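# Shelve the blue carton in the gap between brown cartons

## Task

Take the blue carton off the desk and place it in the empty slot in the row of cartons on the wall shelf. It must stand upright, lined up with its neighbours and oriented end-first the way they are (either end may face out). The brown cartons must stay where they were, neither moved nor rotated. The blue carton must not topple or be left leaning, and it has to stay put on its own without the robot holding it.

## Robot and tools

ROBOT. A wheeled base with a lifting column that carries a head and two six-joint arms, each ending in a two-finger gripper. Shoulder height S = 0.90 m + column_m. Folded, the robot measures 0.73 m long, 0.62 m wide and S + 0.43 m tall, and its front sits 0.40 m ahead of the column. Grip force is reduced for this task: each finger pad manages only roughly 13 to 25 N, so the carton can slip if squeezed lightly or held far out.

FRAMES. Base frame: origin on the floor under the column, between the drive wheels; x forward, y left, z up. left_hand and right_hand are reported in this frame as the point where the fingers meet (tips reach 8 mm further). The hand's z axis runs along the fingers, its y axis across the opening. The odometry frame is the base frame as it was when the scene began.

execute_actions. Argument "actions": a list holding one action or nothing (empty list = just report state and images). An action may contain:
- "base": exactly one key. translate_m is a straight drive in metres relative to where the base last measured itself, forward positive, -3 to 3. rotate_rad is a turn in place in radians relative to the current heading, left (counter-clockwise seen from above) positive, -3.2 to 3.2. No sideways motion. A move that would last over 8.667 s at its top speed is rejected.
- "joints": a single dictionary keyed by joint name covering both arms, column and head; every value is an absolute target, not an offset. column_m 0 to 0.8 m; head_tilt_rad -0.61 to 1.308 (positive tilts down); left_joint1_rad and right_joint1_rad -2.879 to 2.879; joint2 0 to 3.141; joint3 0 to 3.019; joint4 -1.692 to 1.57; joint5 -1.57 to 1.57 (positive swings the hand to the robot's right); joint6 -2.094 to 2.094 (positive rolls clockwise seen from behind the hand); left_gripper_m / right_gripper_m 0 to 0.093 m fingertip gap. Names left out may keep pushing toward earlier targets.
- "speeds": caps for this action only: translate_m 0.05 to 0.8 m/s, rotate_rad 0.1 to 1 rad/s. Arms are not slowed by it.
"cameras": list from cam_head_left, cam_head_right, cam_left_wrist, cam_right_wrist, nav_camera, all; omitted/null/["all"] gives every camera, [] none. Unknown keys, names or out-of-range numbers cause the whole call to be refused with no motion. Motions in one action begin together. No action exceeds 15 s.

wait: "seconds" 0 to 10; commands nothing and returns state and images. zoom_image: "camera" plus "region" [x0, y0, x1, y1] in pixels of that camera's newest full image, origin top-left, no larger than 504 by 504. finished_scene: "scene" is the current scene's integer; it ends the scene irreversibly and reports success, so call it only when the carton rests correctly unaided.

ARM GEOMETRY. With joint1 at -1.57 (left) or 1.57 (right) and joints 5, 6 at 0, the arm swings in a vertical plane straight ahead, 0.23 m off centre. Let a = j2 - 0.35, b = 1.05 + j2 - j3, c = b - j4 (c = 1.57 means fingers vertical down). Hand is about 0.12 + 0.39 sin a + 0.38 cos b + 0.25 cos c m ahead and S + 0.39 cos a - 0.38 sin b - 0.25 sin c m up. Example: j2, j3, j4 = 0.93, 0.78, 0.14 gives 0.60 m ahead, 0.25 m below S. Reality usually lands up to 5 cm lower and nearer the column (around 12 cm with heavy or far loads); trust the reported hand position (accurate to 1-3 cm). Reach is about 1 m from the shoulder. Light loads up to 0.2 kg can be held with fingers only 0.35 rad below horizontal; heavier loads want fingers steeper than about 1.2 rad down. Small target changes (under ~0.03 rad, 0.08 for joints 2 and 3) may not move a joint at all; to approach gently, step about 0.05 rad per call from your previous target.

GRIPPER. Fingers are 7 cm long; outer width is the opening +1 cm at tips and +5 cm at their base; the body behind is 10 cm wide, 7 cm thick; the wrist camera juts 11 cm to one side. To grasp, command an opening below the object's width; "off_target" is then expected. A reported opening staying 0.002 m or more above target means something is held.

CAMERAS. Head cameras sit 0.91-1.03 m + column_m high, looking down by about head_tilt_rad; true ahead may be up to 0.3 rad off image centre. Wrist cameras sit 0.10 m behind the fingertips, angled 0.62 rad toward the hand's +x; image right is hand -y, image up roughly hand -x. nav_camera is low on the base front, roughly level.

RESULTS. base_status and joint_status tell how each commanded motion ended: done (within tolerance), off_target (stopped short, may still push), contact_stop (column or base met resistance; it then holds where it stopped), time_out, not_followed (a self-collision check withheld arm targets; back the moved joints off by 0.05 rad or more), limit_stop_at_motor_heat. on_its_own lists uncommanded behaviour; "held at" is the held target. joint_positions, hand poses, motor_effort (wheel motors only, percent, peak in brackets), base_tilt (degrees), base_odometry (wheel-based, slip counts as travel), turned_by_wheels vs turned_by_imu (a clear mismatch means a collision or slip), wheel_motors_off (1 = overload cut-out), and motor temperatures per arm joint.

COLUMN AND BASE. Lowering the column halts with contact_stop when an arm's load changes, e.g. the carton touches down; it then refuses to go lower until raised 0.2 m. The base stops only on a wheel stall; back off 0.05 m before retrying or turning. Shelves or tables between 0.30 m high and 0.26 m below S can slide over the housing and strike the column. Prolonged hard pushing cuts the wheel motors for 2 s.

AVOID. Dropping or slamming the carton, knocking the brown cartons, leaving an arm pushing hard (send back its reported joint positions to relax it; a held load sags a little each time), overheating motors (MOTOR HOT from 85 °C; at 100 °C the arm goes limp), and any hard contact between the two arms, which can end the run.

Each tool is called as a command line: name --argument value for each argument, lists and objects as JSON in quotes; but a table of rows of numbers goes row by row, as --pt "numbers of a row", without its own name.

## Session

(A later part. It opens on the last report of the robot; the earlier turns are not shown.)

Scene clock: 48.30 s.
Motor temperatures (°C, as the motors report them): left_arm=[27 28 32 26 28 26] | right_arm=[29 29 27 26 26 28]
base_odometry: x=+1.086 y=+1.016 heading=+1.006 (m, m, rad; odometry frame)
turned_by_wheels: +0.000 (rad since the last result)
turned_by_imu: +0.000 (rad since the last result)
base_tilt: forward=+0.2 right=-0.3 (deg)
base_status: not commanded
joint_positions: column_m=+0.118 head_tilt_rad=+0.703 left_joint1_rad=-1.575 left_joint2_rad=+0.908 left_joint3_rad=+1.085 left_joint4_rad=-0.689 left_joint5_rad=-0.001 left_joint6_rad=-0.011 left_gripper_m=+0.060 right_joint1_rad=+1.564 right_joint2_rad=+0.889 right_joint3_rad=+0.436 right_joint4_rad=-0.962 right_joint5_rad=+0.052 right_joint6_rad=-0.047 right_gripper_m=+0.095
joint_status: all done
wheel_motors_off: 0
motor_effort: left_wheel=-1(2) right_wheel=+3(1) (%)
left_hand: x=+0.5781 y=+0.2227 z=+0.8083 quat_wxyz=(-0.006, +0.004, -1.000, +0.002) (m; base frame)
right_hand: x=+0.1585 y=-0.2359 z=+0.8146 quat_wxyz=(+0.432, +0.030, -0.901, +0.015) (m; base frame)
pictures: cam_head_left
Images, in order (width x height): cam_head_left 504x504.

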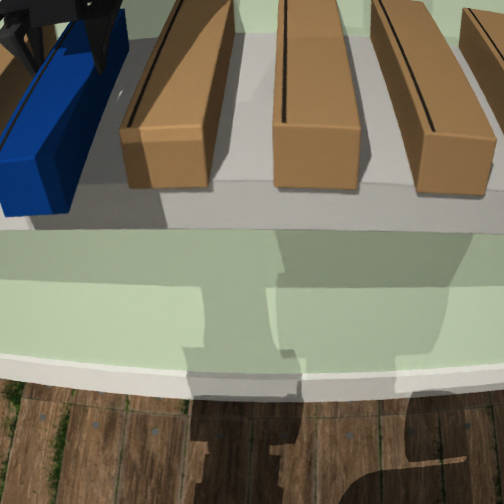

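execute_actions --actions '[{"joints":{"column_m":0.143,"left_gripper_m":0.074}}]' --cameras '[]'

execute_actions --actions '[{"base":{"translate_m":-0.05},"speeds":{"translate_m":0.1}}]' --cameras '[]'

execute_actions --actions '[{"joints":{"left_gripper_m":0.0}}]' --cameras '["cam_left_wrist"]'

execute_actions --actions '[{"base":{"translate_m":0.04},"joints":{"column_m":0.148},"speeds":{"translate_m":0.05}}]' --cameras '["cam_head_left","cam_left_wrist"]'

Scene clock: 51.30 s.
Motor temperatures (°C, as the motors report them): left_arm=[27 28 32 26 28 26] | right_arm=[29 29 27 26 26 28]
base_odometry: x=+1.086 y=+1.016 heading=+1.006 (m, m, rad; odometry frame)
turned_by_wheels: +0.000 (rad since the last result)
turned_by_imu: +0.001 (rad since the last result)
base_tilt: forward=+0.1 right=-0.4 (deg)
base_status: not commanded
joint_positions: column_m=+0.143 head_tilt_rad=+0.703 left_joint1_rad=-1.575 left_joint2_rad=+0.937 left_joint3_rad=+1.085 left_joint4_rad=-0.679 left_joint5_rad=-0.001 left_joint6_rad=-0.011 left_gripper_m=+0.074 right_joint1_rad=+1.564 right_joint2_rad=+0.889 right_joint3_rad=+0.436 right_joint4_rad=-0.962 right_joint5_rad=+0.052 right_joint6_rad=-0.047 right_gripper_m=+0.095
joint_status: all done
wheel_motors_off: 0
motor_effort: left_wheel=-2(2) right_wheel=+1(4) (%)
left_hand: x=+0.5742 y=+0.2227 z=+0.8199 quat_wxyz=(+0.004, +0.004, -1.000, +0.002) (m; base frame)
right_hand: x=+0.1585 y=-0.2359 z=+0.8395 quat_wxyz=(+0.432, +0.030, -0.901, +0.015) (m; base frame)
pictures: none
No camera images: the call's "cameras" was empty. Leave "cameras" out to get every camera's image.

Scene clock: 52.67 s.
Motor temperatures (°C, as the motors report them): left_arm=[27 28 32 26 28 26] | right_arm=[29 29 27 26 26 28]
base_odometry: x=+1.059 y=+0.973 heading=+1.006 (m, m, rad; odometry frame)
turned_by_wheels: +0.001 (rad since the last result)
turned_by_imu: +0.001 (rad since the last result)
base_tilt: forward=+0.1 right=-0.2 (deg)
base_status: done
joint_positions: column_m=+0.143 head_tilt_rad=+0.703 left_joint1_rad=-1.575 left_joint2_rad=+0.937 left_joint3_rad=+1.085 left_joint4_rad=-0.675 left_joint5_rad=-0.001 left_joint6_rad=-0.011 left_gripper_m=+0.074 right_joint1_rad=+1.564 right_joint2_rad=+0.889 right_joint3_rad=+0.435 right_joint4_rad=-0.962 right_joint5_rad=+0.052 right_joint6_rad=-0.047 right_gripper_m=+0.095
joint_status: not commanded
wheel_motors_off: 0
motor_effort: left_wheel=+0(32) right_wheel=+0(27) (%)
left_hand: x=+0.5750 y=+0.2227 z=+0.8197 quat_wxyz=(+0.002, +0.004, -1.000, +0.002) (m; base frame)
right_hand: x=+0.1583 y=-0.2359 z=+0.8395 quat_wxyz=(+0.432, +0.030, -0.901, +0.015) (m; base frame)
pictures: none
No camera images: the call's "cameras" was empty. Leave "cameras" out to get every camera's image.

Scene clock: 53.33 s.
Motor temperatures (°C, as the motors report them): left_arm=[27 28 32 26 28 26] | right_arm=[29 29 27 26 26 28]
base_odometry: x=+1.059 y=+0.973 heading=+1.006 (m, m, rad; odometry frame)
turned_by_wheels: +0.000 (rad since the last result)
turned_by_imu: +0.000 (rad since the last result)
base_tilt: forward=+0.2 right=-0.4 (deg)
base_status: not commanded
joint_positions: column_m=+0.143 head_tilt_rad=+0.703 left_joint1_rad=-1.575 left_joint2_rad=+0.937 left_joint3_rad=+1.085 left_joint4_rad=-0.675 left_joint5_rad=+0.000 left_joint6_rad=-0.011 left_gripper_m=+0.060 right_joint1_rad=+1.564 right_joint2_rad=+0.889 right_joint3_rad=+0.435 right_joint4_rad=-0.962 right_joint5_rad=+0.052 right_joint6_rad=-0.047 right_gripper_m=+0.095
joint_status: left_gripper_m off_target (ended at +0.060, target +0.000)
wheel_motors_off: 0
motor_effort: left_wheel=+0(0) right_wheel=+0(2) (%)
left_hand: x=+0.5750 y=+0.2226 z=+0.8197 quat_wxyz=(+0.002, +0.004, -1.000, +0.002) (m; base frame)
right_hand: x=+0.1583 y=-0.2359 z=+0.8395 quat_wxyz=(+0.432, +0.030, -0.901, +0.015) (m; base frame)
pictures: cam_left_wrist
Images, in order (width x height): cam_left_wrist 504x504.

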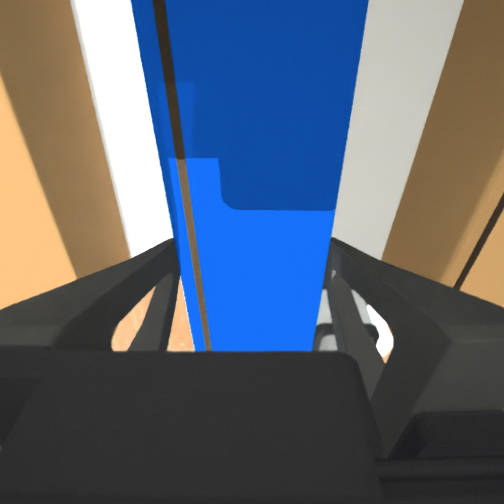

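Scene clock: 54.73 s.
Motor temperatures (°C, as the motors report them): left_arm=[27 28 32 26 28 26] | right_arm=[29 29 27 26 26 28]
base_odometry: x=+1.080 y=+1.007 heading=+1.006 (m, m, rad; odometry frame)
turned_by_wheels: +0.000 (rad since the last result)
turned_by_imu: +0.000 (rad since the last result)
base_tilt: forward=+0.1 right=-0.3 (deg)
base_status: done
joint_positions: column_m=+0.148 head_tilt_rad=+0.703 left_joint1_rad=-1.575 left_joint2_rad=+0.944 left_joint3_rad=+1.078 left_joint4_rad=-0.693 left_joint5_rad=+0.000 left_joint6_rad=-0.009 left_gripper_m=+0.060 right_joint1_rad=+1.564 right_joint2_rad=+0.889 right_joint3_rad=+0.436 right_joint4_rad=-0.962 right_joint5_rad=+0.052 right_joint6_rad=-0.047 right_gripper_m=+0.095
joint_status: all done
wheel_motors_off: 0
motor_effort: left_wheel=+0(32) right_wheel=+1(26) (%)
left_hand: x=+0.5656 y=+0.2226 z=+0.8203 quat_wxyz=(+0.017, +0.003, -1.000, +0.002) (m; base frame)
right_hand: x=+0.1585 y=-0.2359 z=+0.8444 quat_wxyz=(+0.432, +0.030, -0.901, +0.015) (m; base frame)
pictures: cam_head_left, cam_left_wrist
Images, in order (width x height): cam_head_left 504x504, cam_left_wrist 504x504.

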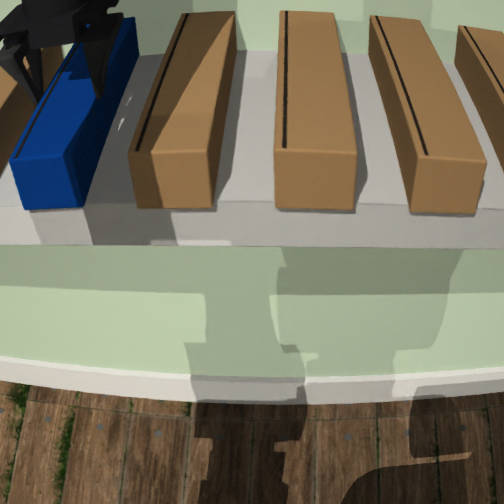

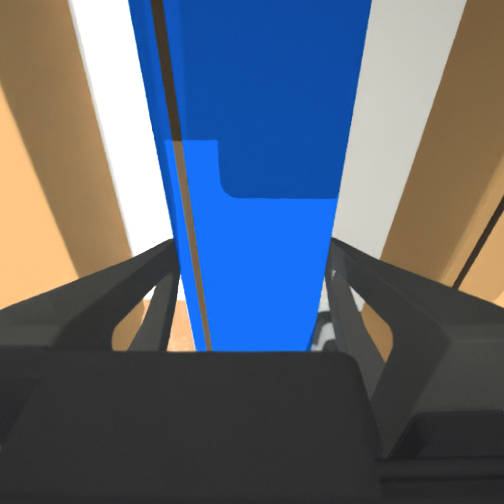

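execute_actions --actions '[{"joints":{"left_gripper_m":0.074}}]' --cameras '[]'

execute_actions --actions '[{"base":{"translate_m":-0.02},"joints":{"column_m":0.24},"speeds":{"translate_m":0.05}}]' --cameras '[]'

execute_actions --actions '[{"base":{"translate_m":-0.4},"joints":{"head_tilt_rad":0.55,"column_m":0.33}}]' --cameras '["cam_head_left","cam_head_right"]'

Scene clock: 55.70 s.
Motor temperatures (°C, as the motors report them): left_arm=[27 28 32 26 28 26] | right_arm=[29 29 27 26 26 28]
base_odometry: x=+1.080 y=+1.007 heading=+1.006 (m, m, rad; odometry frame)
turned_by_wheels: +0.000 (rad since the last result)
turned_by_imu: +0.000 (rad since the last result)
base_tilt: forward=+0.2 right=-0.4 (deg)
base_status: not commanded
joint_positions: column_m=+0.148 head_tilt_rad=+0.703 left_joint1_rad=-1.575 left_joint2_rad=+0.944 left_joint3_rad=+1.078 left_joint4_rad=-0.680 left_joint5_rad=+0.000 left_joint6_rad=-0.009 left_gripper_m=+0.074 right_joint1_rad=+1.564 right_joint2_rad=+0.889 right_joint3_rad=+0.436 right_joint4_rad=-0.962 right_joint5_rad=+0.052 right_joint6_rad=-0.047 right_gripper_m=+0.095
joint_status: all done
wheel_motors_off: 0
motor_effort: left_wheel=-1(2) right_wheel=+2(1) (%)
left_hand: x=+0.5687 y=+0.2226 z=+0.8202 quat_wxyz=(+0.011, +0.003, -1.000, +0.002) (m; base frame)
right_hand: x=+0.1585 y=-0.2359 z=+0.8444 quat_wxyz=(+0.432, +0.030, -0.901, +0.015) (m; base frame)
pictures: none
No camera images: the call's "cameras" was empty. Leave "cameras" out to get every camera's image.

Scene clock: 57.50 s.
Motor temperatures (°C, as the motors report them): left_arm=[27 28 32 26 28 26] | right_arm=[29 29 27 26 26 28]
base_odometry: x=+1.070 y=+0.990 heading=+1.006 (m, m, rad; odometry frame)
turned_by_wheels: +0.000 (rad since the last result)
turned_by_imu: +0.001 (rad since the last result)
base_tilt: forward=+0.2 right=-0.4 (deg)
base_status: done
joint_positions: column_m=+0.240 head_tilt_rad=+0.704 left_joint1_rad=-1.575 left_joint2_rad=+0.944 left_joint3_rad=+1.078 left_joint4_rad=-0.677 left_joint5_rad=+0.000 left_joint6_rad=-0.009 left_gripper_m=+0.074 right_joint1_rad=+1.564 right_joint2_rad=+0.889 right_joint3_rad=+0.436 right_joint4_rad=-0.962 right_joint5_rad=+0.052 right_joint6_rad=-0.047 right_gripper_m=+0.095
joint_status: all done
wheel_motors_off: 0
motor_effort: left_wheel=+0(34) right_wheel=+0(27) (%)
left_hand: x=+0.5693 y=+0.2226 z=+0.9120 quat_wxyz=(+0.010, +0.003, -1.000, +0.002) (m; base frame)
right_hand: x=+0.1587 y=-0.2359 z=+0.9364 quat_wxyz=(+0.431, +0.030, -0.902, +0.015) (m; base frame)
pictures: none
No camera images: the call's "cameras" was empty. Leave "cameras" out to get every camera's image.

Scene clock: 59.93 s.
Motor temperatures (°C, as the motors report them): left_arm=[27 28 32 26 28 26] | right_arm=[29 29 27 26 26 28]
base_odometry: x=+0.856 y=+0.652 heading=+1.004 (m, m, rad; odometry frame)
turned_by_wheels: -0.002 (rad since the last result)
turned_by_imu: -0.002 (rad since the last result)
base_tilt: forward=+0.1 right=-0.3 (deg)
base_status: done
joint_positions: column_m=+0.330 head_tilt_rad=+0.567 left_joint1_rad=-1.575 left_joint2_rad=+0.945 left_joint3_rad=+1.078 left_joint4_rad=-0.675 left_joint5_rad=+0.000 left_joint6_rad=-0.009 left_gripper_m=+0.074 right_joint1_rad=+1.564 right_joint2_rad=+0.889 right_joint3_rad=+0.433 right_joint4_rad=-0.962 right_joint5_rad=+0.052 right_joint6_rad=-0.047 right_gripper_m=+0.095
joint_status: all done
wheel_motors_off: 0
motor_effort: left_wheel=-2(30) right_wheel=+0(51) (%)
left_hand: x=+0.5697 y=+0.2226 z=+1.0019 quat_wxyz=(+0.009, +0.003, -1.000, +0.002) (m; base frame)
right_hand: x=+0.1569 y=-0.2359 z=+1.0269 quat_wxyz=(+0.433, +0.030, -0.901, +0.015) (m; base frame)
pictures: cam_head_left, cam_head_right
Images, in order (width x height): cam_head_left 504x504, cam_head_right 504x504.

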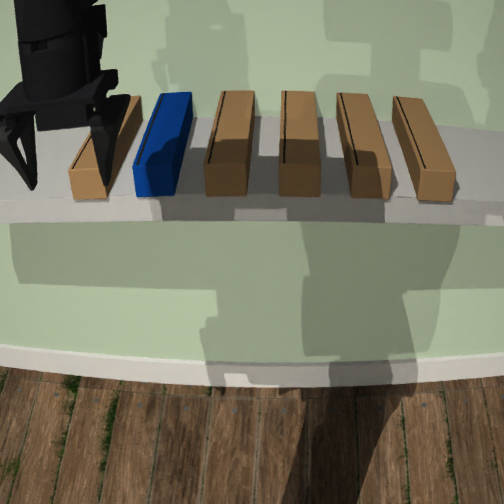

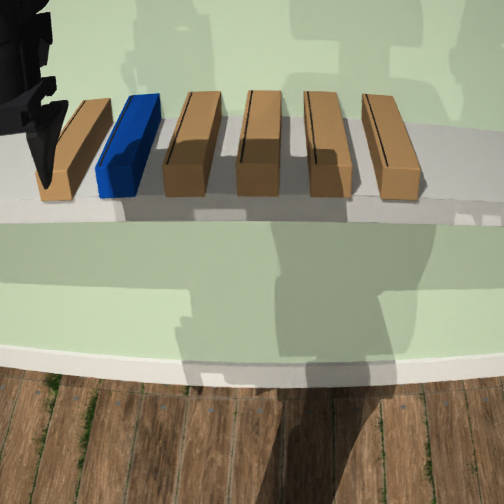

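finished_scene --scene 2

The scene is finished: the task was done.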